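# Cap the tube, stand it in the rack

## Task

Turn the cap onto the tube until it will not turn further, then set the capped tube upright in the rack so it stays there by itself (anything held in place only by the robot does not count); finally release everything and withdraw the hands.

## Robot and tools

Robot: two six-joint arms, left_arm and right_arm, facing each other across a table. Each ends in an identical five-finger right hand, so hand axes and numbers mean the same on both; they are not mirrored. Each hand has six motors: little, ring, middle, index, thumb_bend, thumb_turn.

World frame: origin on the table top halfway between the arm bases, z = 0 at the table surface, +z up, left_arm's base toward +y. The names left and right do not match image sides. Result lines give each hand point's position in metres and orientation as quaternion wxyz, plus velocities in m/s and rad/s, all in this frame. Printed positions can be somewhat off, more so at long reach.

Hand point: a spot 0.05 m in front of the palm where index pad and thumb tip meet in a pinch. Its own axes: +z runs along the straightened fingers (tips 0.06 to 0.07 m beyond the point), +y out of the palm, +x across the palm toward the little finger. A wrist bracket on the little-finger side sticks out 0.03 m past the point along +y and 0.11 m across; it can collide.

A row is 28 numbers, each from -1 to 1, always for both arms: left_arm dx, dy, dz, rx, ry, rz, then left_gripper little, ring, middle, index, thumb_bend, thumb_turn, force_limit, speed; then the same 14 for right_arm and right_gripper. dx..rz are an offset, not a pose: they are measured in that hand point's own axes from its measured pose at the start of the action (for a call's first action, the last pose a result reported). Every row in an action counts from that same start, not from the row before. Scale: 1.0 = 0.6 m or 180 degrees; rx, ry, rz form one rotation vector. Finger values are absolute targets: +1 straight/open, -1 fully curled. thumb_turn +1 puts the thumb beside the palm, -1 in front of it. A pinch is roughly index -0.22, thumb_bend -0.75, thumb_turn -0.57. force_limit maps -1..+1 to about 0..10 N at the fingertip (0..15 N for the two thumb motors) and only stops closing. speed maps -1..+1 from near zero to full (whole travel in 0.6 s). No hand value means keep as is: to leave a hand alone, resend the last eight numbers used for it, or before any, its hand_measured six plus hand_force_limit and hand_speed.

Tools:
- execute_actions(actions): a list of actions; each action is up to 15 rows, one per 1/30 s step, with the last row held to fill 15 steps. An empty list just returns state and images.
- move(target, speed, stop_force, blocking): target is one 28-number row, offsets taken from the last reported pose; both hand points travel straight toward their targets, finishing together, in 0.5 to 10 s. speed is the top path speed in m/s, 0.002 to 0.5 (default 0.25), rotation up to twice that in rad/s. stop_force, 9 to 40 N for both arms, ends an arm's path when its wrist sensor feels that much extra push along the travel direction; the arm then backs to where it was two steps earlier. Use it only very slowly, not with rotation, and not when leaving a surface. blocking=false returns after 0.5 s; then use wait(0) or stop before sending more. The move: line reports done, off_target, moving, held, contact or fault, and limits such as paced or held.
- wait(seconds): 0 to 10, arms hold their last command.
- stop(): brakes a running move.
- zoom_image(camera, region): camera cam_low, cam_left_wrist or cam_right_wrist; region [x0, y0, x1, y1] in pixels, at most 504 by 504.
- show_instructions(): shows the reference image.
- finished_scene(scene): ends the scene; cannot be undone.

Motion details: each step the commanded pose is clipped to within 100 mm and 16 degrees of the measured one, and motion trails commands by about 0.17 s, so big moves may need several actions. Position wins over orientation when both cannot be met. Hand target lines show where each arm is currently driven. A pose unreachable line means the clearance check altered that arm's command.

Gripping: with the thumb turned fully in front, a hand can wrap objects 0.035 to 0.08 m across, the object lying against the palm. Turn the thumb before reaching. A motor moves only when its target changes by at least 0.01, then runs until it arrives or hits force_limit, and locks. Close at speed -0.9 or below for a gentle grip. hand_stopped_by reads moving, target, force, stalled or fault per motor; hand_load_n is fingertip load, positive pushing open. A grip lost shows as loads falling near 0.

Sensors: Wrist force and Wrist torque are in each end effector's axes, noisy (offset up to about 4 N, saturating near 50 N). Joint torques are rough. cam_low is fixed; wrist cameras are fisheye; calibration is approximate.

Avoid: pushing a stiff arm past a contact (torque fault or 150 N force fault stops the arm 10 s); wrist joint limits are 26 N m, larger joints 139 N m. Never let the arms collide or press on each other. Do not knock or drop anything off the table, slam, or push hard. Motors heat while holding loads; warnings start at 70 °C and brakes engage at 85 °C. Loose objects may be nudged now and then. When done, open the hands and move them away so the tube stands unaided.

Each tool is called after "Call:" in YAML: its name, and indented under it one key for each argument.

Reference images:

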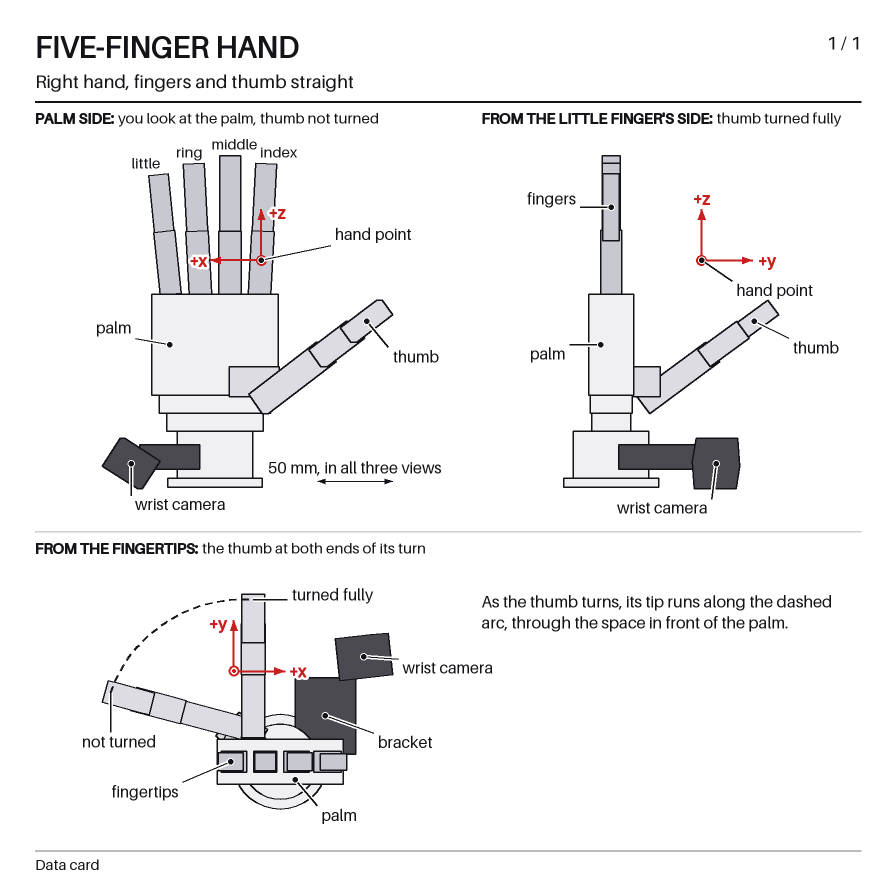

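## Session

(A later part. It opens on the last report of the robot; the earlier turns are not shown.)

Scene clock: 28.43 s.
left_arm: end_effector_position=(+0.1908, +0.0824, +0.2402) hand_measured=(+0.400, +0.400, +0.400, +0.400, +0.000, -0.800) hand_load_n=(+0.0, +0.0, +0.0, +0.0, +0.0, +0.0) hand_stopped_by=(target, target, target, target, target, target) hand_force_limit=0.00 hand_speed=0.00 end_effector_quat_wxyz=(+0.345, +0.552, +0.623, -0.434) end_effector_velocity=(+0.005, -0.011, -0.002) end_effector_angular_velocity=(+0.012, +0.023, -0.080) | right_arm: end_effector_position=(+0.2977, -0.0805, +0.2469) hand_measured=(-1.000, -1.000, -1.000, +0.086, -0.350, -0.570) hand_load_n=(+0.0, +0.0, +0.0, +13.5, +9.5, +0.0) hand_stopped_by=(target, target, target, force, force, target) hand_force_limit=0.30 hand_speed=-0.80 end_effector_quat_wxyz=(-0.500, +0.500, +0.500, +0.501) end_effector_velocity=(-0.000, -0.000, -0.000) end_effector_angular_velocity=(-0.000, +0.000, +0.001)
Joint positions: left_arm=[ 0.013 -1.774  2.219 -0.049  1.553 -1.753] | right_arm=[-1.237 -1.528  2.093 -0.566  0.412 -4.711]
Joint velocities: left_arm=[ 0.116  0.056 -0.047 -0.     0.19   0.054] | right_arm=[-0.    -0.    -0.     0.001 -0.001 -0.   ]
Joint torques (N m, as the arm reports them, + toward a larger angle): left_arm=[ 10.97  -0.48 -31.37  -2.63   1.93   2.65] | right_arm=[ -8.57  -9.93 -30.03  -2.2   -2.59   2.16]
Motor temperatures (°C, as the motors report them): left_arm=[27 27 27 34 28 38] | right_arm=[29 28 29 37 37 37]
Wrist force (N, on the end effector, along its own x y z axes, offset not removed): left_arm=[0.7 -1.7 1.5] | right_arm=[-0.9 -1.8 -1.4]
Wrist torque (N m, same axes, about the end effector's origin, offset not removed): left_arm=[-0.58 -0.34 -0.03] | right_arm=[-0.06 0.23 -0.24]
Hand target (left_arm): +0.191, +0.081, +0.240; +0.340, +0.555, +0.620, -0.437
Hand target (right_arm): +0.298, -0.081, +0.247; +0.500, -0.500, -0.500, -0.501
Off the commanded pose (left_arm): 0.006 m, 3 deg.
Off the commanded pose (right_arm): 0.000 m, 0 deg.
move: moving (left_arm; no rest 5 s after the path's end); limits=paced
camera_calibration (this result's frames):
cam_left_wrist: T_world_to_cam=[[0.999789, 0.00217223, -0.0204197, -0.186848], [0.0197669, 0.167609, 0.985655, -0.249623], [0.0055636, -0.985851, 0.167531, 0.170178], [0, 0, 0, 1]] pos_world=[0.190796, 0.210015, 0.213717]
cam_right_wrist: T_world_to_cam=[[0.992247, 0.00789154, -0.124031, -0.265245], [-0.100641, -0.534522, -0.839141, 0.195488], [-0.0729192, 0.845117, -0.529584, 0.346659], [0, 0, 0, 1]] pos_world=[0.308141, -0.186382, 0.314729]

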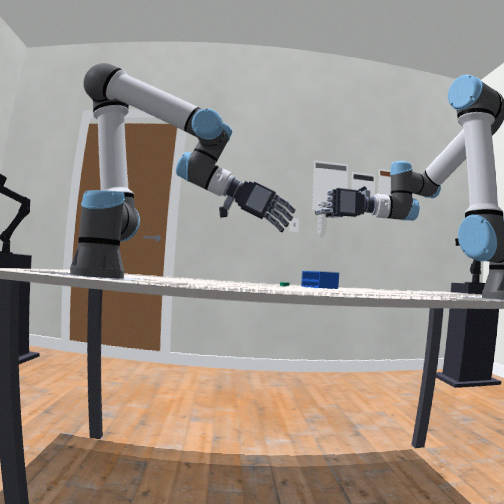

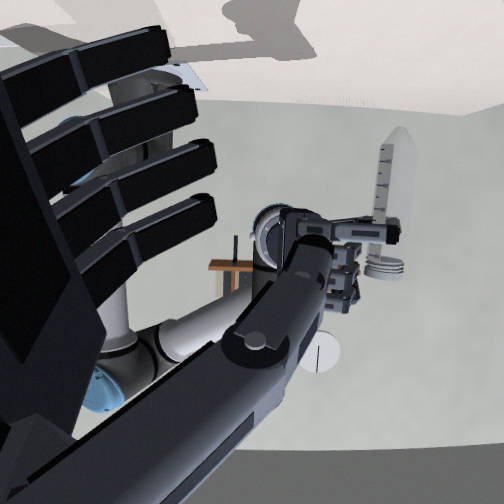

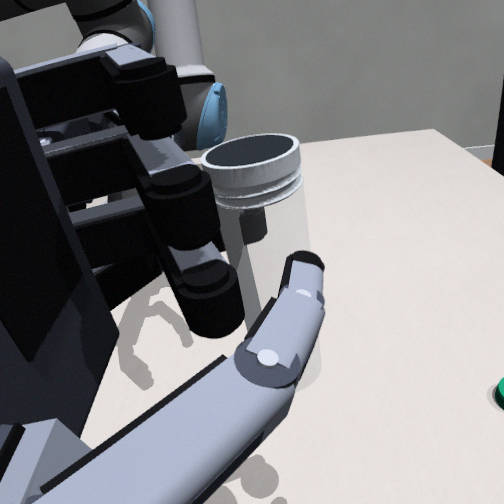

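Call:
move:
  target: [-0.033,0.218,0.292,-0.006,-0.127,0.051,0.4,0.4,0.4,0.4,0.6,-0.8,0,0,0.12,0,0,0,0,0,-1,-1,-1,-0.2,-0.6,-0.57,0.3,-0.8]
  speed: 0.12

Call:
move:
  target: [0,0,0,0,0,0,0.4,0.4,0.4,0.4,0.6,-0.8,0,0,-0.11,0,0,0,0,0,-1,-1,-1,-0.2,-0.6,-0.57,0.3,-0.8]
  speed: 0.08

Call:
zoom_image:
  camera: "cam_low"
  region: [250, 160, 390, 270]

Scene clock: 32.97 s.
left_arm: end_effector_position=(+0.3145, -0.0844, +0.1699) hand_measured=(+0.400, +0.400, +0.400, +0.400, +0.600, -0.800) hand_load_n=(+0.0, +0.0, +0.0, +0.0, +0.0, +0.0) hand_stopped_by=(target, target, target, target, target, target) hand_force_limit=0.00 hand_speed=0.00 end_effector_quat_wxyz=(+0.500, +0.500, +0.500, -0.500) end_effector_velocity=(+0.001, -0.002, -0.000) end_effector_angular_velocity=(-0.004, -0.001, -0.001) | right_arm: end_effector_position=(+0.2978, -0.0805, +0.3189) hand_measured=(-1.000, -1.000, -1.000, +0.086, -0.350, -0.570) hand_load_n=(+0.0, +0.0, +0.0, +13.5, +9.5, +0.0) hand_stopped_by=(target, target, target, force, force, target) hand_force_limit=0.30 hand_speed=-0.80 end_effector_quat_wxyz=(-0.500, +0.500, +0.500, +0.501) end_effector_velocity=(+0.000, +0.000, +0.000) end_effector_angular_velocity=(+0.000, -0.002, +0.000)
Joint positions: left_arm=[ 0.319 -1.104  1.988 -0.884  1.804 -1.571] | right_arm=[-1.237 -1.613  1.972 -0.361  0.412 -4.711]
Joint velocities: left_arm=[ 0.002  0.006 -0.005 -0.005  0.002  0.   ] | right_arm=[ 0.     0.     0.    -0.001  0.    -0.001]
Joint torques (N m, as the arm reports them, + toward a larger angle): left_arm=[ 12.15 -23.26 -26.39  -3.5    1.44   0.37] | right_arm=[ -6.3  -25.47 -32.03   1.16  -2.42  -2.42]
Motor temperatures (°C, as the motors report them): left_arm=[27 27 27 34 28 38] | right_arm=[29 28 29 37 37 37]
Wrist force (N, on the end effector, along its own x y z axes, offset not removed): left_arm=[1.2 -1.3 1.7] | right_arm=[-1.3 -1.3 0.7]
Wrist torque (N m, same axes, about the end effector's origin, offset not removed): left_arm=[-0.52 -0.45 0.02] | right_arm=[-0.33 0.48 -0.04]
Hand target (left_arm): +0.315, -0.085, +0.170; +0.500, +0.500, +0.500, -0.500
Hand target (right_arm): +0.298, -0.081, +0.319; +0.500, -0.500, -0.500, -0.501
Off the commanded pose (left_arm): 0.001 m, 0 deg.
Off the commanded pose (right_arm): 0.000 m, 0 deg.
move: done; limits=paced
camera_calibration (this result's frames):
cam_left_wrist: T_world_to_cam=[[0.989998, 0.0439334, 0.134068, -0.331293], [-0.136655, 0.534814, 0.833846, -0.0487623], [-0.0350679, -0.843827, 0.535468, -0.0209303], [0, 0, 0, 1]] pos_world=[0.320582, 0.0229721, 0.0962837]
cam_right_wrist: T_world_to_cam=[[0.992247, 0.00788935, -0.12403, -0.256443], [-0.100642, -0.534522, -0.839141, 0.255922], [-0.0729173, 0.845117, -0.529584, 0.384813], [0, 0, 0, 1]] pos_world=[0.308271, -0.186393, 0.386739]

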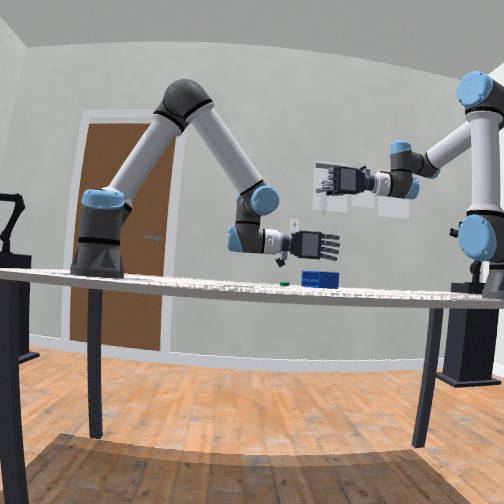

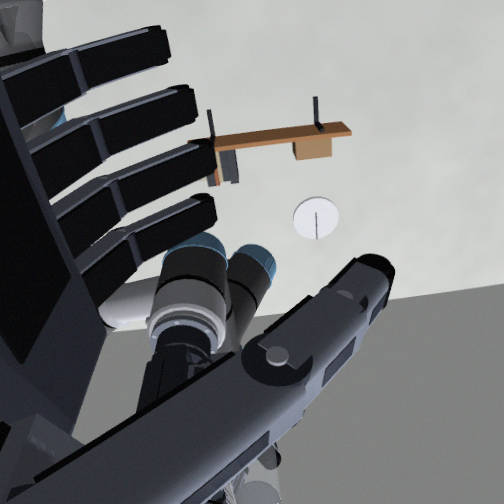

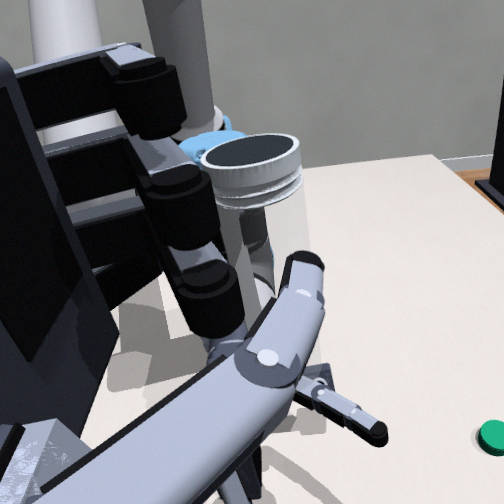

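Scene clock: 34.23 s.
left_arm: end_effector_position=(+0.3146, -0.0844, +0.1699) hand_measured=(+0.400, +0.400, +0.400, +0.400, +0.600, -0.800) hand_load_n=(+0.0, +0.0, +0.0, +0.0, +0.0, +0.0) hand_stopped_by=(target, target, target, target, target, target) hand_force_limit=0.00 hand_speed=0.00 end_effector_quat_wxyz=(+0.500, +0.500, +0.500, -0.500) end_effector_velocity=(-0.000, -0.000, -0.000) end_effector_angular_velocity=(+0.001, +0.000, -0.000) | right_arm: end_effector_position=(+0.2977, -0.0805, +0.2531) hand_measured=(-1.000, -1.000, -1.000, +0.086, -0.350, -0.570) hand_load_n=(+0.0, +0.0, +0.0, +13.5, +9.5, +0.0) hand_stopped_by=(target, target, target, force, force, target) hand_force_limit=0.30 hand_speed=-0.80 end_effector_quat_wxyz=(-0.500, +0.500, +0.500, +0.501) end_effector_velocity=(+0.001, +0.000, -0.002) end_effector_angular_velocity=(+0.002, -0.002, -0.002)
Joint positions: left_arm=[ 0.32  -1.104  1.988 -0.884  1.804 -1.571] | right_arm=[-1.237 -1.537  2.084 -0.547  0.412 -4.712]
Joint velocities: left_arm=[ 0.  0. -0.  0.  0. -0.] | right_arm=[ 0.     0.003  0.005 -0.013  0.002  0.003]
Joint torques (N m, as the arm reports them, + toward a larger angle): left_arm=[ -4.55 -44.21  -4.25   0.35  -1.95  -0.12] | right_arm=[ 7.95 -9.91 -7.2  -2.29  2.88  2.27]
Motor temperatures (°C, as the motors report them): left_arm=[27 27 27 34 28 38] | right_arm=[29 28 29 37 37 37]
Wrist force (N, on the end effector, along its own x y z axes, offset not removed): left_arm=[1.1 -1.4 2.4] | right_arm=[-5.8 -3.5 -0.4]
Wrist torque (N m, same axes, about the end effector's origin, offset not removed): left_arm=[-0.57 -0.46 -0.09] | right_arm=[-0.21 1.16 -0.47]
Hand target (left_arm): +0.315, -0.084, +0.170; +0.500, +0.500, +0.500, -0.500
Hand target (right_arm): +0.298, -0.081, +0.253; +0.500, -0.500, -0.500, -0.501
Off the commanded pose (left_arm): 0.000 m, 0 deg.
Off the commanded pose (right_arm): 0.000 m, 0 deg.
move: done
camera_calibration (this result's frames):
cam_left_wrist: T_world_to_cam=[[0.989995, 0.0439931, 0.134069, -0.331327], [-0.136688, 0.534806, 0.833846, -0.0487569], [-0.0350171, -0.843829, 0.535468, -0.0209301], [0, 0, 0, 1]] pos_world=[0.320615, 0.0229902, 0.0962837]
cam_right_wrist: T_world_to_cam=[[0.992247, 0.00792057, -0.124026, -0.264457], [-0.100605, -0.534727, -0.839015, 0.200662], [-0.0729657, 0.844988, -0.529785, 0.350049], [0, 0, 0, 1]] pos_world=[0.308135, -0.186393, 0.321009]

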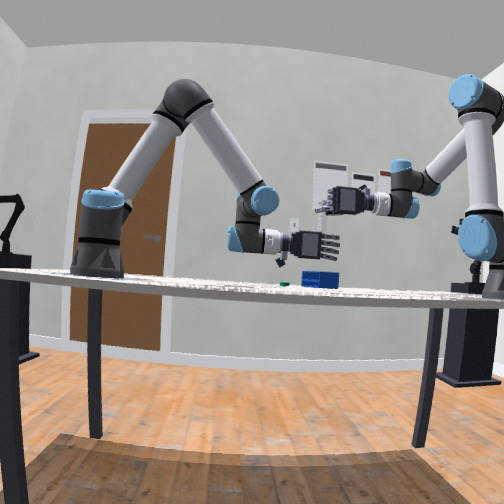

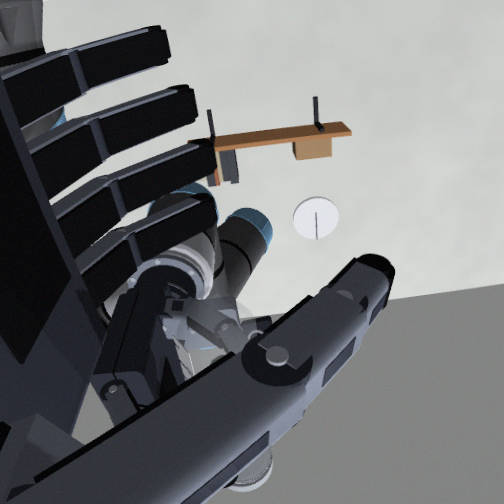

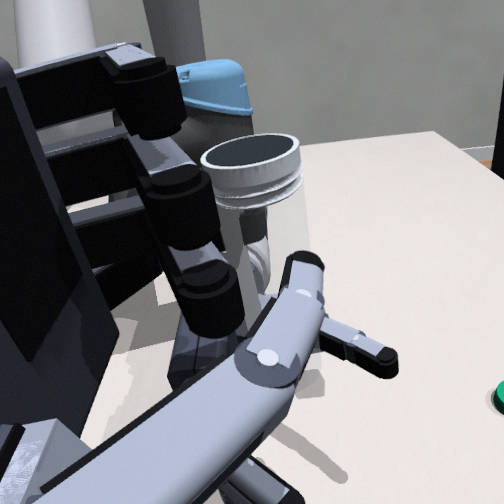

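Region (250, 160, 390, 270) of cam_low's 504x504 image, scaled by 3.600, with more detail than that image has; it fills the top 396 rows of this view, and the rest is white.

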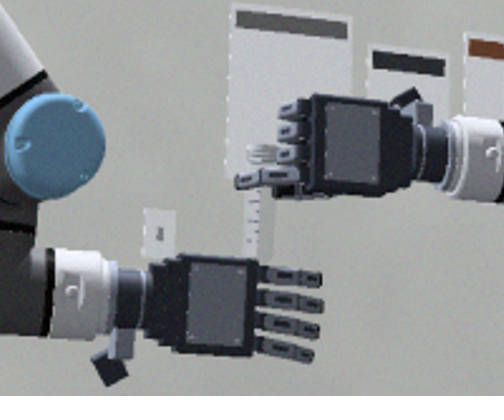

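Call:
move:
  target: [0,0,0,0,0,0,0.4,0.4,0.4,0.4,0.6,-0.8,0,0,-0.072,-0.015,0,0,0,0,-1,-1,-1,-0.2,-0.6,-0.57,0.3,-0.8]
  speed: 0.04

Call:
zoom_image:
  camera: "cam_low"
  region: [250, 160, 390, 270]

Scene clock: 35.87 s.
left_arm: end_effector_position=(+0.3146, -0.0844, +0.1699) hand_measured=(+0.400, +0.400, +0.400, +0.400, +0.600, -0.800) hand_load_n=(+0.0, +0.0, +0.0, +0.0, +0.0, +0.0) hand_stopped_by=(target, target, target, target, target, target) hand_force_limit=0.00 hand_speed=0.00 end_effector_quat_wxyz=(+0.500, +0.500, +0.500, -0.500) end_effector_velocity=(-0.000, +0.000, +0.000) end_effector_angular_velocity=(+0.000, -0.000, +0.000) | right_arm: end_effector_position=(+0.2886, -0.0805, +0.2102) hand_measured=(-1.000, -1.000, -1.000, +0.086, -0.350, -0.570) hand_load_n=(+0.0, +0.0, +0.0, +13.5, +9.5, +0.0) hand_stopped_by=(target, target, target, force, force, target) hand_force_limit=0.30 hand_speed=-0.80 end_effector_quat_wxyz=(-0.500, +0.500, +0.500, +0.501) end_effector_velocity=(-0.000, +0.000, -0.003) end_effector_angular_velocity=(+0.001, +0.001, -0.000)
Joint positions: left_arm=[ 0.32  -1.104  1.988 -0.884  1.804 -1.571] | right_arm=[-1.227 -1.485  2.161 -0.676  0.422 -4.712]
Joint velocities: left_arm=[-0. -0.  0.  0. -0.  0.] | right_arm=[ 0.001  0.005  0.005 -0.012  0.001  0.003]
Joint torques (N m, as the arm reports them, + toward a larger angle): left_arm=[ -5.65 -44.17  -4.44   0.31  -1.72   0.14] | right_arm=[  8.96 -10.03  -5.64  -2.35   2.87   2.16]
Motor temperatures (°C, as the motors report them): left_arm=[27 27 27 34 28 38] | right_arm=[29 28 29 37 37 37]
Wrist force (N, on the end effector, along its own x y z axes, offset not removed): left_arm=[1.4 -2.9 1.9] | right_arm=[0.4 1.9 3.2]
Wrist torque (N m, same axes, about the end effector's origin, offset not removed): left_arm=[-0.77 -0.44 -0.04] | right_arm=[0.00 -0.04 0.31]
Hand target (left_arm): +0.315, -0.084, +0.170; +0.500, +0.500, +0.500, -0.500
Hand target (right_arm): +0.289, -0.081, +0.210; +0.500, -0.500, -0.500, -0.501
Off the commanded pose (left_arm): 0.000 m, 0 deg.
Off the commanded pose (right_arm): 0.000 m, 0 deg.
move: done
camera_calibration (this result's frames):
cam_left_wrist: T_world_to_cam=[[0.989995, 0.0439938, 0.134069, -0.331327], [-0.136688, 0.534805, 0.833846, -0.0487568], [-0.0350165, -0.843829, 0.535468, -0.0209302], [0, 0, 0, 1]] pos_world=[0.320615, 0.0229903, 0.0962837]
cam_right_wrist: T_world_to_cam=[[0.992249, 0.00791371, -0.124013, -0.260819], [-0.100588, -0.534828, -0.838952, 0.163703], [-0.072965, 0.844924, -0.529887, 0.326651], [0, 0, 0, 1]] pos_world=[0.299098, -0.186378, 0.278082]

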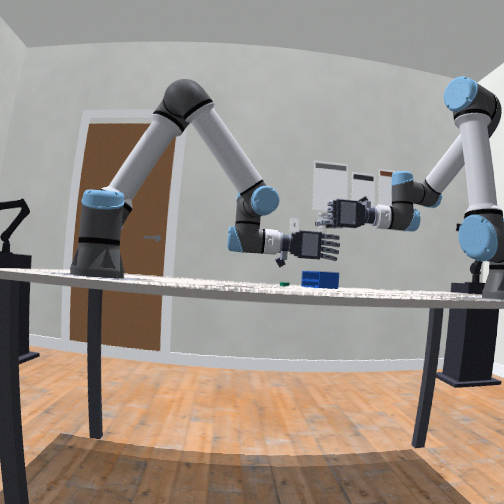

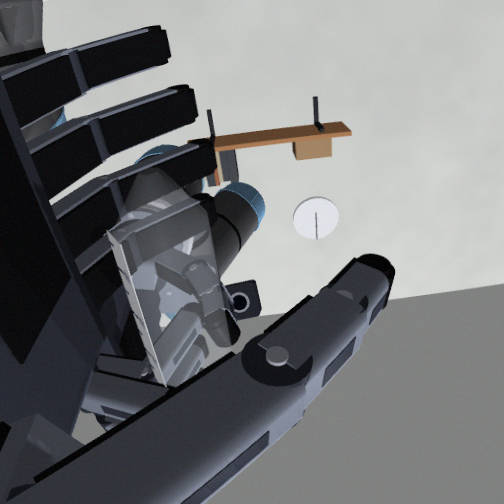

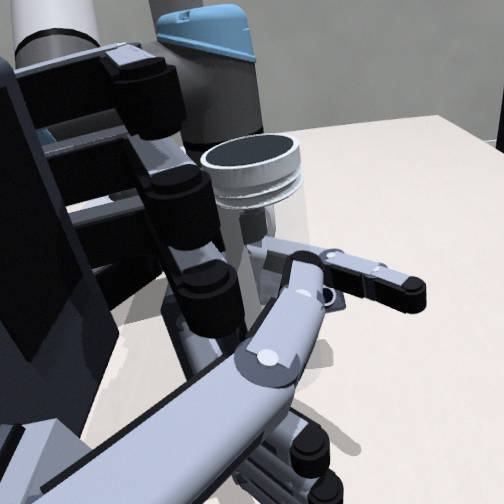

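Region (250, 160, 390, 270) of cam_low's 504x504 image, scaled by 3.600, with more detail than that image has; it fills the top 396 rows of this view, and the rest is white.

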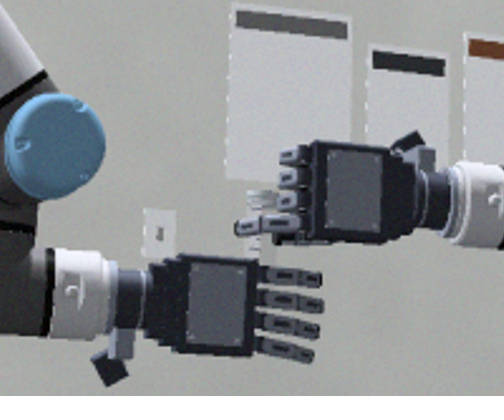

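Call:
move:
  target: [0,0,0,0,0,0,0.4,0.4,0.4,0.4,0.6,-1,0,0,-0.02,0,0.012,0,0,0,-1,-1,-1,-0.2,-0.6,-0.57,0.3,-0.8]
  speed: 0.03

Call:
move:
  target: [0,0,0,0,0,0,-1,-1,-1,-1,-1,-1,-0.4,-0.7,0,0,0,0,0,0,-1,-1,-1,-0.2,-0.6,-0.57,0.3,-0.8]

Scene clock: 36.87 s.
left_arm: end_effector_position=(+0.3146, -0.0844, +0.1699) hand_measured=(+0.400, +0.400, +0.400, +0.400, +0.600, -1.000) hand_load_n=(+0.0, +0.0, +0.0, +0.0, +0.0, +0.0) hand_stopped_by=(target, target, target, target, target, target) hand_force_limit=0.00 hand_speed=0.00 end_effector_quat_wxyz=(+0.500, +0.500, +0.500, -0.500) end_effector_velocity=(+0.000, +0.000, -0.001) end_effector_angular_velocity=(+0.002, +0.001, +0.000) | right_arm: end_effector_position=(+0.2886, -0.0735, +0.1984) hand_measured=(-1.000, -1.000, -1.000, +0.086, -0.350, -0.570) hand_load_n=(+0.0, +0.0, +0.0, +13.5, +9.5, +0.0) hand_stopped_by=(target, target, target, force, force, target) hand_force_limit=0.30 hand_speed=-0.80 end_effector_quat_wxyz=(-0.500, +0.500, +0.500, +0.501) end_effector_velocity=(+0.000, +0.001, -0.002) end_effector_angular_velocity=(+0.001, +0.002, -0.001)
Joint positions: left_arm=[ 0.32  -1.104  1.988 -0.884  1.804 -1.571] | right_arm=[-1.208 -1.452  2.162 -0.711  0.441 -4.713]
Joint velocities: left_arm=[ 0.     0.002  0.     0.    -0.    -0.   ] | right_arm=[ 0.003  0.006 -0.    -0.007  0.005  0.003]
Joint torques (N m, as the arm reports them, + toward a larger angle): left_arm=[ -5.93 -45.19  -4.11   0.45  -1.73   0.07] | right_arm=[  8.59 -12.02  -5.6   -2.26   2.8    2.19]
Motor temperatures (°C, as the motors report them): left_arm=[27 27 27 34 28 38] | right_arm=[29 28 29 37 37 37]
Wrist force (N, on the end effector, along its own x y z axes, offset not removed): left_arm=[1.8 -1.2 1.8] | right_arm=[-1.3 -4.5 -0.9]
Wrist torque (N m, same axes, about the end effector's origin, offset not removed): left_arm=[-0.54 -0.53 0.07] | right_arm=[-0.36 0.68 -0.15]
Hand target (left_arm): +0.315, -0.084, +0.170; +0.500, +0.500, +0.500, -0.500
Hand target (right_arm): +0.289, -0.073, +0.198; +0.500, -0.500, -0.500, -0.501
Off the commanded pose (left_arm): 0.000 m, 0 deg.
Off the commanded pose (right_arm): 0.000 m, 0 deg.
move: done
camera_calibration (this result's frames):
cam_left_wrist: T_world_to_cam=[[0.989995, 0.0439938, 0.134069, -0.331327], [-0.136688, 0.534806, 0.833846, -0.0487569], [-0.0350166, -0.843829, 0.535468, -0.0209302], [0, 0, 0, 1]] pos_world=[0.320615, 0.0229903, 0.0962838]
cam_right_wrist: T_world_to_cam=[[0.992275, 0.00792381, -0.123805, -0.262367], [-0.100405, -0.534859, -0.838955, 0.15754], [-0.0728662, 0.844904, -0.529932, 0.314422], [0, 0, 0, 1]] pos_world=[0.299069, -0.179316, 0.266309]

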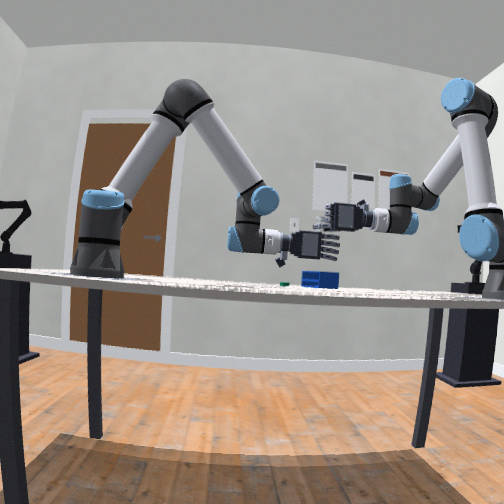

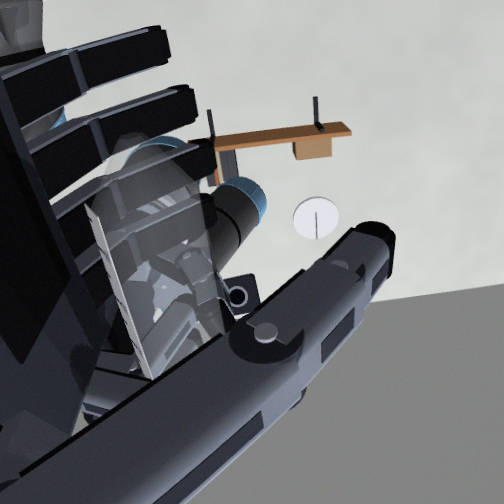

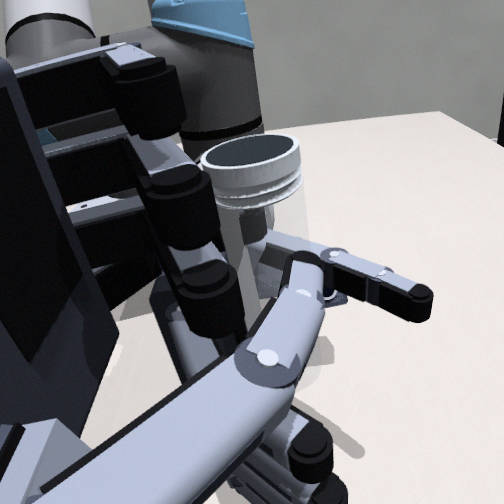

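Scene clock: 39.93 s.
left_arm: end_effector_position=(+0.3146, -0.0844, +0.1699) hand_measured=(-1.000, -0.648, -0.498, -0.398, +0.008, -1.000) hand_load_n=(+0.0, +3.0, +3.0, +0.0, +4.0, +0.5) hand_stopped_by=(target, force, force, force, force, target) hand_force_limit=-0.40 hand_speed=-0.70 end_effector_quat_wxyz=(+0.500, +0.500, +0.500, -0.500) end_effector_velocity=(+0.000, +0.000, +0.000) end_effector_angular_velocity=(-0.000, -0.001, +0.001) | right_arm: end_effector_position=(+0.2886, -0.0735, +0.1984) hand_measured=(-1.000, -1.000, -1.000, +0.086, -0.348, -0.570) hand_load_n=(+0.0, +0.0, +0.0, +16.0, +11.5, +4.5) hand_stopped_by=(target, target, target, force, force, target) hand_force_limit=0.30 hand_speed=-0.80 end_effector_quat_wxyz=(-0.500, +0.500, +0.500, +0.501) end_effector_velocity=(+0.000, -0.000, +0.001) end_effector_angular_velocity=(+0.000, -0.003, -0.000)
Joint positions: left_arm=[ 0.32  -1.104  1.988 -0.884  1.804 -1.571] | right_arm=[-1.208 -1.452  2.162 -0.711  0.441 -4.713]
Joint velocities: left_arm=[ 0.001 -0.    -0.     0.     0.     0.001] | right_arm=[-0.    -0.001  0.    -0.     0.    -0.002]
Joint torques (N m, as the arm reports them, + toward a larger angle): left_arm=[ -5.5  -44.91  -4.7   -3.51   1.23   0.07] | right_arm=[ -9.15 -17.55  -6.28   1.12   3.93  -1.47]
Motor temperatures (°C, as the motors report them): left_arm=[27 27 27 34 28 38] | right_arm=[29 28 29 37 37 37]
Wrist force (N, on the end effector, along its own x y z axes, offset not removed): left_arm=[2.6 2.1 5.4] | right_arm=[1.4 -4.1 4.5]
Wrist torque (N m, same axes, about the end effector's origin, offset not removed): left_arm=[-0.37 -0.50 0.08] | right_arm=[-0.21 0.40 0.26]
Hand target (left_arm): +0.315, -0.084, +0.170; +0.500, +0.500, +0.500, -0.500
Hand target (right_arm): +0.289, -0.073, +0.198; +0.500, -0.500, -0.500, -0.501
Off the commanded pose (left_arm): 0.000 m, 0 deg.
Off the commanded pose (right_arm): 0.000 m, 0 deg.
move: done
camera_calibration (this result's frames):
cam_left_wrist: T_world_to_cam=[[0.989993, 0.0440309, 0.134068, -0.331333], [-0.136708, 0.534799, 0.833847, -0.0487509], [-0.0349845, -0.843831, 0.535467, -0.0209371], [0, 0, 0, 1]] pos_world=[0.32062, 0.0229934, 0.096283]
cam_right_wrist: T_world_to_cam=[[0.99228, 0.00792561, -0.123765, -0.262373], [-0.100371, -0.534846, -0.838967, 0.15755], [-0.0728447, 0.844913, -0.529921, 0.314425], [0, 0, 0, 1]] pos_world=[0.299065, -0.179317, 0.266327]

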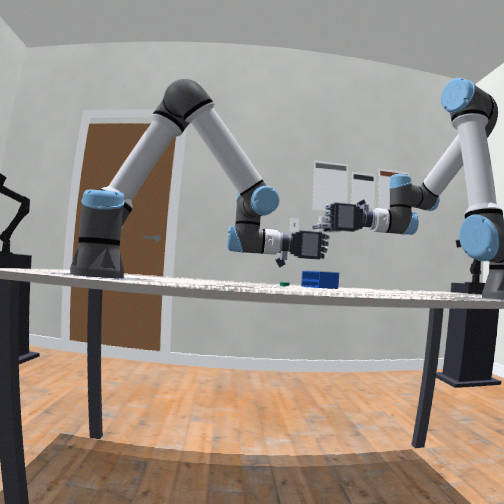

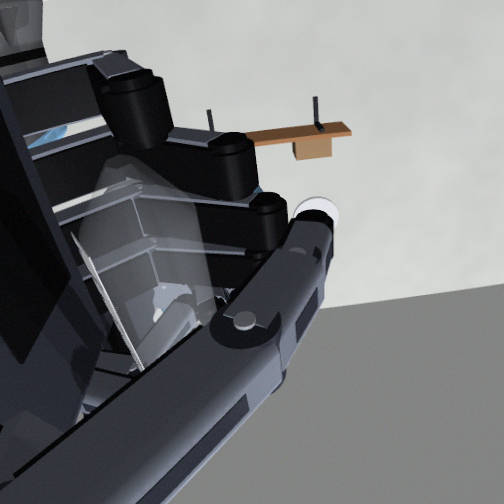

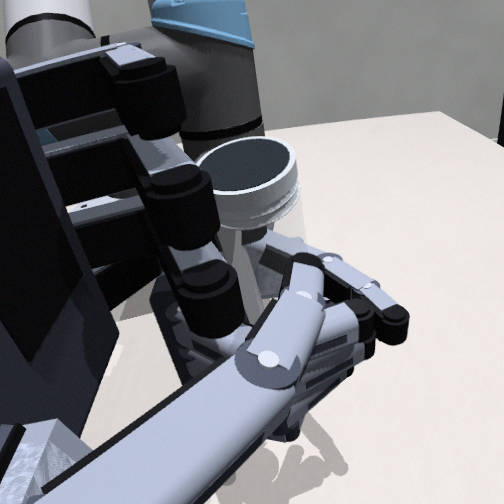

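Call:
move:
  target: [0,0,0,0,0,0,-1,-1,-1,-1,1,-1,-0.4,-0.3,0,-0.005,0.025,0,0,0,-1,-1,-1,-0.2,-0.6,-0.57,0.3,-0.8]
  speed: 0.03

Call:
move:
  target: [0,0,0,0,0,0,-1,-0.65,-0.98,-0.98,1,-1,0,-0.8,0,0,0,0,0,0,-1,-1,-1,-0.2,-0.6,-0.57,0.3,-0.8]

Scene clock: 41.80 s.
left_arm: end_effector_position=(+0.3146, -0.0844, +0.1699) hand_measured=(-1.000, -0.648, -0.498, -0.398, +1.000, -1.000) hand_load_n=(+0.0, +0.0, +0.0, +0.0, +0.0, +0.0) hand_stopped_by=(target, force, force, force, target, target) hand_force_limit=-0.40 hand_speed=-0.30 end_effector_quat_wxyz=(+0.500, +0.500, +0.500, -0.500) end_effector_velocity=(+0.000, +0.000, -0.000) end_effector_angular_velocity=(+0.001, -0.000, +0.000) | right_arm: end_effector_position=(+0.2856, -0.0585, +0.1984) hand_measured=(-1.000, -1.000, -1.000, +0.086, -0.348, -0.570) hand_load_n=(+0.0, +0.0, +0.0, +13.0, +9.5, -1.0) hand_stopped_by=(target, target, target, force, force, target) hand_force_limit=0.30 hand_speed=-0.80 end_effector_quat_wxyz=(-0.500, +0.500, +0.500, +0.501) end_effector_velocity=(-0.000, +0.000, -0.000) end_effector_angular_velocity=(+0.000, +0.001, +0.001)
Joint positions: left_arm=[ 0.32  -1.104  1.988 -0.884  1.804 -1.571] | right_arm=[-1.166 -1.431  2.137 -0.707  0.483 -4.712]
Joint velocities: left_arm=[0.    0.001 0.    0.    0.    0.   ] | right_arm=[ 0.    -0.    -0.    -0.    -0.001  0.001]
Joint torques (N m, as the arm reports them, + toward a larger angle): left_arm=[ -5.84 -43.94  -5.17  -1.36   0.93   0.02] | right_arm=[  8.81 -12.41 -29.02   1.13   2.78  -2.52]
Motor temperatures (°C, as the motors report them): left_arm=[27 27 27 34 28 38] | right_arm=[29 28 29 37 37 37]
Wrist force (N, on the end effector, along its own x y z axes, offset not removed): left_arm=[0.9 -1.9 1.5] | right_arm=[2.1 -4.9 0.2]
Wrist torque (N m, same axes, about the end effector's origin, offset not removed): left_arm=[-0.61 -0.34 -0.03] | right_arm=[-0.59 0.05 0.29]
Hand target (left_arm): +0.315, -0.084, +0.170; +0.500, +0.500, +0.500, -0.500
Hand target (right_arm): +0.286, -0.058, +0.198; +0.500, -0.500, -0.500, -0.501
Off the commanded pose (left_arm): 0.000 m, 0 deg.
Off the commanded pose (right_arm): 0.000 m, 0 deg.
move: done
camera_calibration (this result's frames):
cam_left_wrist: T_world_to_cam=[[0.989993, 0.0440222, 0.134071, -0.331332], [-0.136705, 0.534813, 0.833838, -0.048753], [-0.0349956, -0.843823, 0.53548, -0.0209391], [0, 0, 0, 1]] pos_world=[0.320619, 0.0229908, 0.0962866]
cam_right_wrist: T_world_to_cam=[[0.992277, 0.00793185, -0.12379, -0.259528], [-0.100392, -0.534803, -0.838992, 0.165304], [-0.072858, 0.84494, -0.529876, 0.301524], [0, 0, 0, 1]] pos_world=[0.296087, -0.164306, 0.266332]

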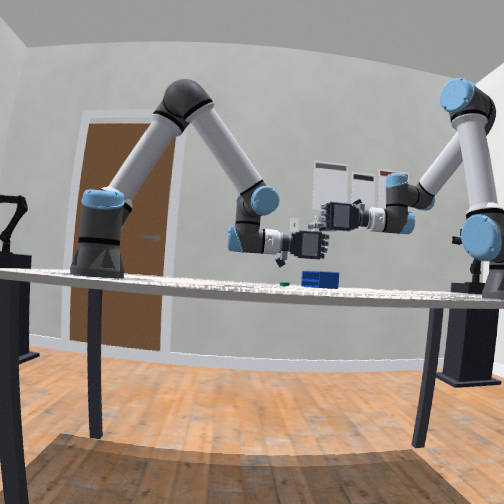

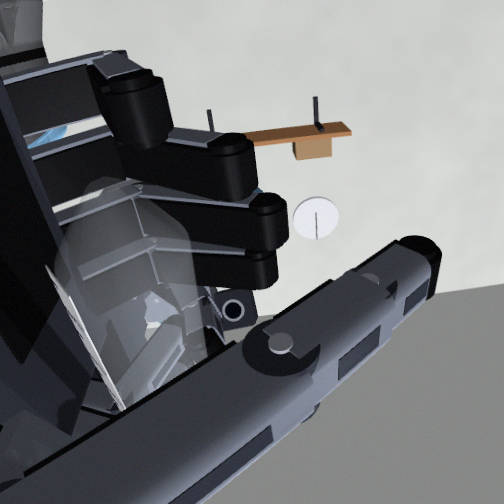

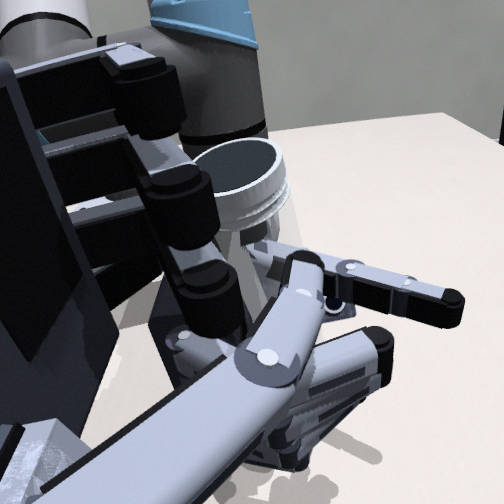

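Scene clock: 43.57 s.
left_arm: end_effector_position=(+0.3146, -0.0844, +0.1699) hand_measured=(-1.000, -0.650, -0.950, -0.894, +1.000, -1.000) hand_load_n=(+0.0, +0.0, +3.5, +5.5, +0.0, +0.0) hand_stopped_by=(target, target, force, force, target, target) hand_force_limit=0.00 hand_speed=-0.80 end_effector_quat_wxyz=(+0.500, +0.500, +0.500, -0.500) end_effector_velocity=(-0.000, -0.000, -0.000) end_effector_angular_velocity=(+0.000, -0.000, -0.000) | right_arm: end_effector_position=(+0.2856, -0.0584, +0.1984) hand_measured=(-1.000, -1.000, -1.000, +0.086, -0.348, -0.570) hand_load_n=(+0.0, +0.0, +0.0, +18.5, +8.0, +4.5) hand_stopped_by=(target, target, target, force, force, target) hand_force_limit=0.30 hand_speed=-0.80 end_effector_quat_wxyz=(-0.500, +0.500, +0.500, +0.501) end_effector_velocity=(+0.000, +0.000, +0.000) end_effector_angular_velocity=(+0.000, -0.002, -0.000)
Joint positions: left_arm=[ 0.32  -1.104  1.988 -0.884  1.804 -1.571] | right_arm=[-1.166 -1.431  2.137 -0.707  0.483 -4.712]
Joint velocities: left_arm=[-0.  0.  0. -0. -0.  0.] | right_arm=[ 0.     0.    -0.    -0.001  0.    -0.001]
Joint torques (N m, as the arm reports them, + toward a larger angle): left_arm=[ -5.94 -42.9   -5.23  -0.96   1.04   0.19] | right_arm=[ -1.04 -13.38 -24.31   1.03   2.79  -2.62]
Motor temperatures (°C, as the motors report them): left_arm=[27 27 27 34 28 38] | right_arm=[29 28 29 37 37 37]
Wrist force (N, on the end effector, along its own x y z axes, offset not removed): left_arm=[1.0 6.4 11.2] | right_arm=[1.7 -8.0 14.4]
Wrist torque (N m, same axes, about the end effector's origin, offset not removed): left_arm=[-0.53 -0.15 -0.11] | right_arm=[-0.09 0.20 0.14]
Hand target (left_arm): +0.315, -0.084, +0.170; +0.500, +0.500, +0.500, -0.500
Hand target (right_arm): +0.286, -0.058, +0.198; +0.500, -0.500, -0.500, -0.501
Off the commanded pose (left_arm): 0.000 m, 0 deg.
Off the commanded pose (right_arm): 0.000 m, 0 deg.
move: done
camera_calibration (this result's frames):
cam_left_wrist: T_world_to_cam=[[0.989993, 0.0440222, 0.134071, -0.331332], [-0.136705, 0.534813, 0.833838, -0.048753], [-0.0349956, -0.843823, 0.53548, -0.0209391], [0, 0, 0, 1]] pos_world=[0.320619, 0.0229908, 0.0962866]
cam_right_wrist: T_world_to_cam=[[0.992278, 0.00795621, -0.123782, -0.25952], [-0.100373, -0.534802, -0.838995, 0.165307], [-0.0728741, 0.84494, -0.529873, 0.301521], [0, 0, 0, 1]] pos_world=[0.296081, -0.164296, 0.266336]

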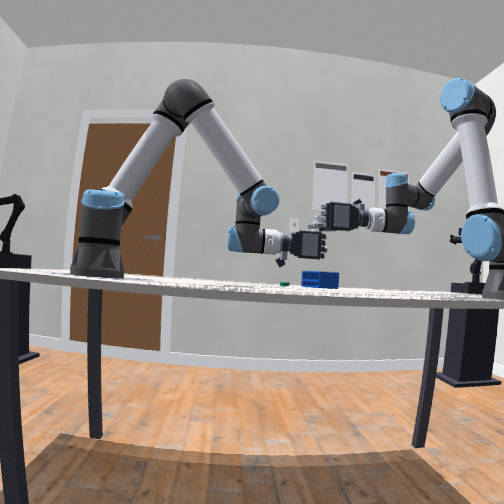

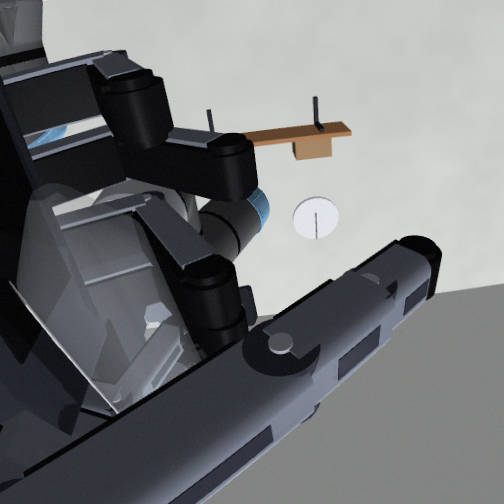

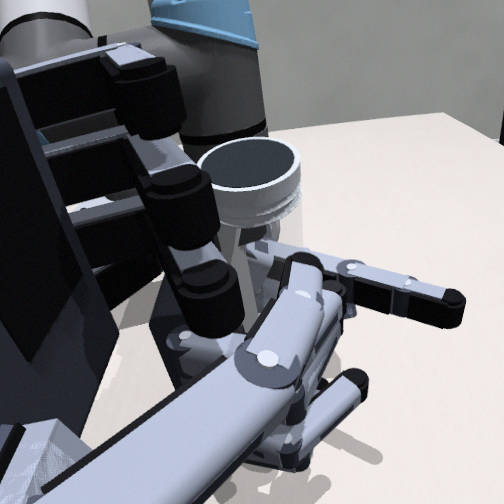

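Call:
move:
  target: [0,0,0,0,0,0,0.4,0.4,0.4,0.4,1,-1,0,0,0,0,0,0,0,0,-1,-1,-1,-0.2,-0.6,-0.57,0.3,-0.8]

Call:
move:
  target: [0,0,0,0,0,0,0.4,0.4,0.4,0.4,0.3,-1,0,-0.7,0,0.04,-0.065,0,0,0,-1,-1,-1,-0.2,-0.6,-0.57,0.3,-0.8]
  speed: 0.05

Call:
zoom_image:
  camera: "cam_low"
  region: [270, 180, 390, 270]

Scene clock: 45.00 s.
left_arm: end_effector_position=(+0.3146, -0.0844, +0.1699) hand_measured=(+0.400, +0.400, +0.400, +0.400, +1.000, -1.000) hand_load_n=(+0.0, +0.0, +0.0, +0.0, +0.0, +0.0) hand_stopped_by=(target, target, target, target, target, target) hand_force_limit=0.00 hand_speed=0.00 end_effector_quat_wxyz=(+0.500, +0.500, +0.500, -0.500) end_effector_velocity=(+0.000, +0.000, -0.000) end_effector_angular_velocity=(+0.001, -0.001, +0.001) | right_arm: end_effector_position=(+0.2856, -0.0584, +0.1984) hand_measured=(-1.000, -1.000, -1.000, +0.086, -0.348, -0.570) hand_load_n=(+0.0, +0.0, +0.0, +12.5, +9.5, -1.5) hand_stopped_by=(target, target, target, force, force, target) hand_force_limit=0.30 hand_speed=-0.80 end_effector_quat_wxyz=(-0.500, +0.500, +0.500, +0.501) end_effector_velocity=(+0.000, -0.000, -0.000) end_effector_angular_velocity=(+0.000, -0.001, -0.001)
Joint positions: left_arm=[ 0.32  -1.104  1.988 -0.884  1.804 -1.571] | right_arm=[-1.166 -1.431  2.137 -0.707  0.483 -4.712]
Joint velocities: left_arm=[ 0.     0.001  0.     0.    -0.     0.001] | right_arm=[-0.     0.    -0.    -0.001  0.001 -0.001]
Joint torques (N m, as the arm reports them, + toward a larger angle): left_arm=[ -6.14 -43.96  -6.03  -1.15   0.8    0.04] | right_arm=[ -5.   -13.7  -22.86   0.6    2.58  -2.29]
Motor temperatures (°C, as the motors report them): left_arm=[27 27 27 34 28 38] | right_arm=[29 28 29 37 37 37]
Wrist force (N, on the end effector, along its own x y z axes, offset not removed): left_arm=[0.7 -1.4 1.6] | right_arm=[-1.4 -0.2 0.0]
Wrist torque (N m, same axes, about the end effector's origin, offset not removed): left_arm=[-0.60 -0.34 -0.03] | right_arm=[0.09 0.66 0.07]
Hand target (left_arm): +0.315, -0.084, +0.170; +0.500, +0.500, +0.500, -0.500
Hand target (right_arm): +0.286, -0.058, +0.198; +0.500, -0.500, -0.500, -0.501
Off the commanded pose (left_arm): 0.000 m, 0 deg.
Off the commanded pose (right_arm): 0.000 m, 0 deg.
move: done
camera_calibration (this result's frames):
cam_left_wrist: T_world_to_cam=[[0.989993, 0.0440222, 0.134071, -0.331332], [-0.136705, 0.534814, 0.833838, -0.0487531], [-0.0349957, -0.843822, 0.53548, -0.0209393], [0, 0, 0, 1]] pos_world=[0.320619, 0.0229907, 0.0962868]
cam_right_wrist: T_world_to_cam=[[0.992277, 0.00795473, -0.123788, -0.259519], [-0.100379, -0.534805, -0.838992, 0.165306], [-0.0728766, 0.844938, -0.529876, 0.301521], [0, 0, 0, 1]] pos_world=[0.296081, -0.164296, 0.266334]

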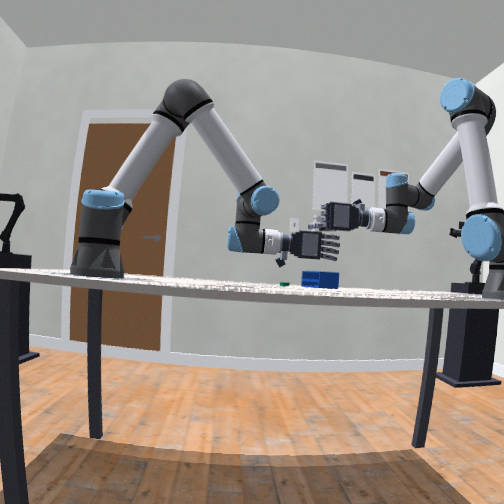

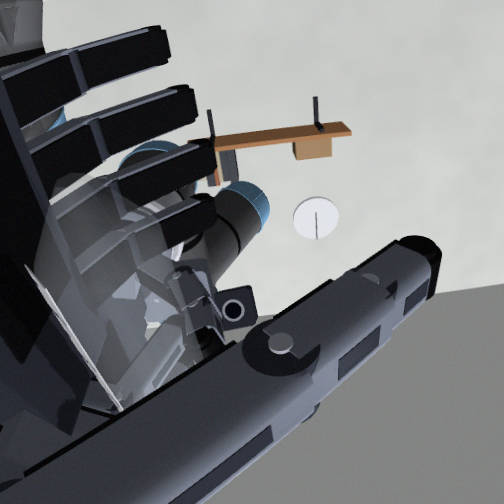

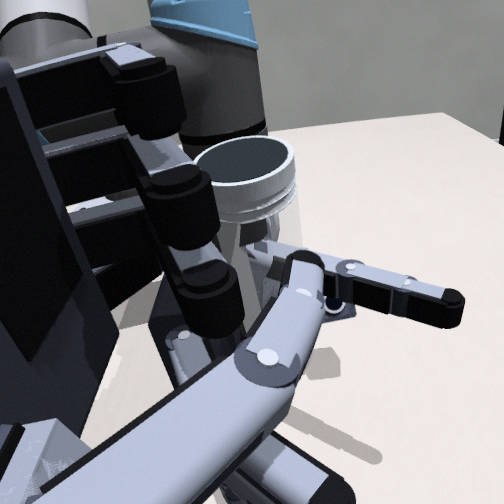

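Scene clock: 47.50 s.
left_arm: end_effector_position=(+0.3146, -0.0844, +0.1699) hand_measured=(+0.400, +0.400, +0.400, +0.400, +0.300, -1.000) hand_load_n=(+0.0, +0.0, +0.0, +0.0, +0.0, +0.0) hand_stopped_by=(target, target, target, target, target, target) hand_force_limit=0.00 hand_speed=-0.70 end_effector_quat_wxyz=(+0.500, +0.500, +0.500, -0.500) end_effector_velocity=(+0.000, +0.000, -0.000) end_effector_angular_velocity=(+0.000, -0.001, +0.000) | right_arm: end_effector_position=(+0.3096, -0.0975, +0.1984) hand_measured=(-1.000, -1.000, -1.000, +0.086, -0.348, -0.570) hand_load_n=(+0.0, +0.0, +0.0, +12.5, +9.5, -1.5) hand_stopped_by=(target, target, target, force, force, target) hand_force_limit=0.30 hand_speed=-0.80 end_effector_quat_wxyz=(-0.499, +0.500, +0.500, +0.501) end_effector_velocity=(-0.000, +0.000, +0.000) end_effector_angular_velocity=(+0.000, -0.002, +0.002)
Joint positions: left_arm=[ 0.32  -1.104  1.988 -0.884  1.804 -1.571] | right_arm=[-1.295 -1.455  2.166 -0.711  0.354 -4.713]
Joint velocities: left_arm=[ 0.     0.     0.    -0.    -0.     0.001] | right_arm=[-0.    -0.     0.    -0.001 -0.002 -0.002]
Joint torques (N m, as the arm reports them, + toward a larger angle): left_arm=[ -5.97 -43.76  -5.06  -1.16   0.85   0.14] | right_arm=[ -9.36 -29.36  -4.68  -2.26  -2.61   2.38]
Motor temperatures (°C, as the motors report them): left_arm=[27 27 27 34 28 38] | right_arm=[29 28 29 37 37 37]
Wrist force (N, on the end effector, along its own x y z axes, offset not removed): left_arm=[0.2 -0.8 2.2] | right_arm=[1.8 -3.8 1.6]
Wrist torque (N m, same axes, about the end effector's origin, offset not removed): left_arm=[-0.47 -0.25 -0.06] | right_arm=[-0.74 -0.13 -0.02]
Hand target (left_arm): +0.315, -0.084, +0.170; +0.500, +0.500, +0.500, -0.500
Hand target (right_arm): +0.310, -0.098, +0.198; +0.499, -0.500, -0.500, -0.501
Off the commanded pose (left_arm): 0.000 m, 0 deg.
Off the commanded pose (right_arm): 0.000 m, 0 deg.
move: done
camera_calibration (this result's frames):
cam_left_wrist: T_world_to_cam=[[0.989993, 0.0440222, 0.134071, -0.331332], [-0.136705, 0.534814, 0.833838, -0.0487531], [-0.0349956, -0.843822, 0.53548, -0.0209394], [0, 0, 0, 1]] pos_world=[0.320619, 0.0229907, 0.0962868]
cam_right_wrist: T_world_to_cam=[[0.992286, 0.0079349, -0.123719, -0.282997], [-0.100319, -0.534939, -0.838914, 0.146715], [-0.0728389, 0.844854, -0.530016, 0.336255], [0, 0, 0, 1]] pos_world=[0.320024, -0.203357, 0.26629]

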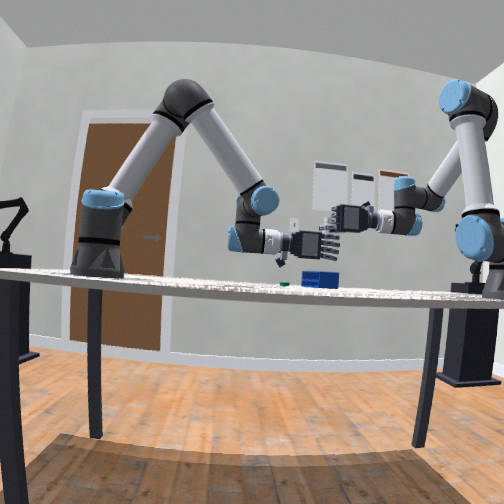

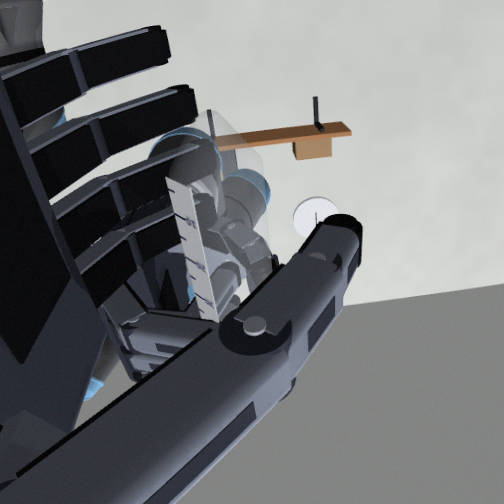

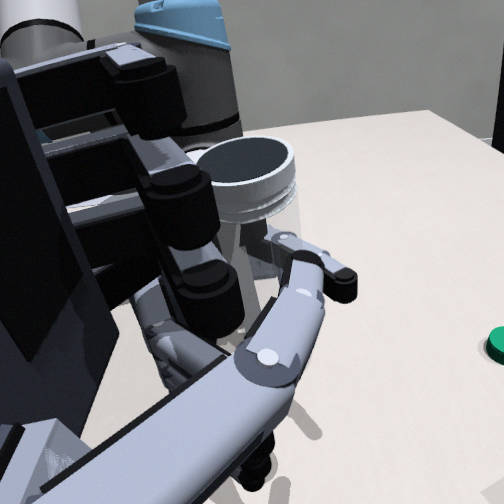

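Region (270, 180, 390, 270) of cam_low's 504x504 image, scaled by 4.200, with more detail than that image has; it fills the top 378 rows of this view, and the rest is white.

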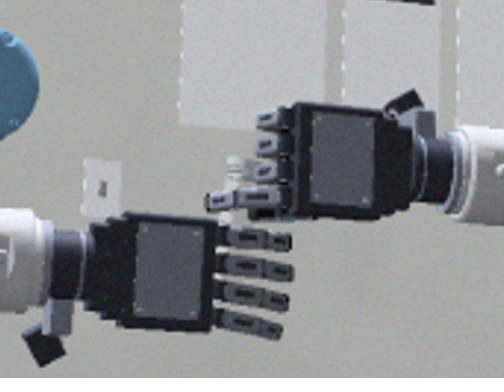

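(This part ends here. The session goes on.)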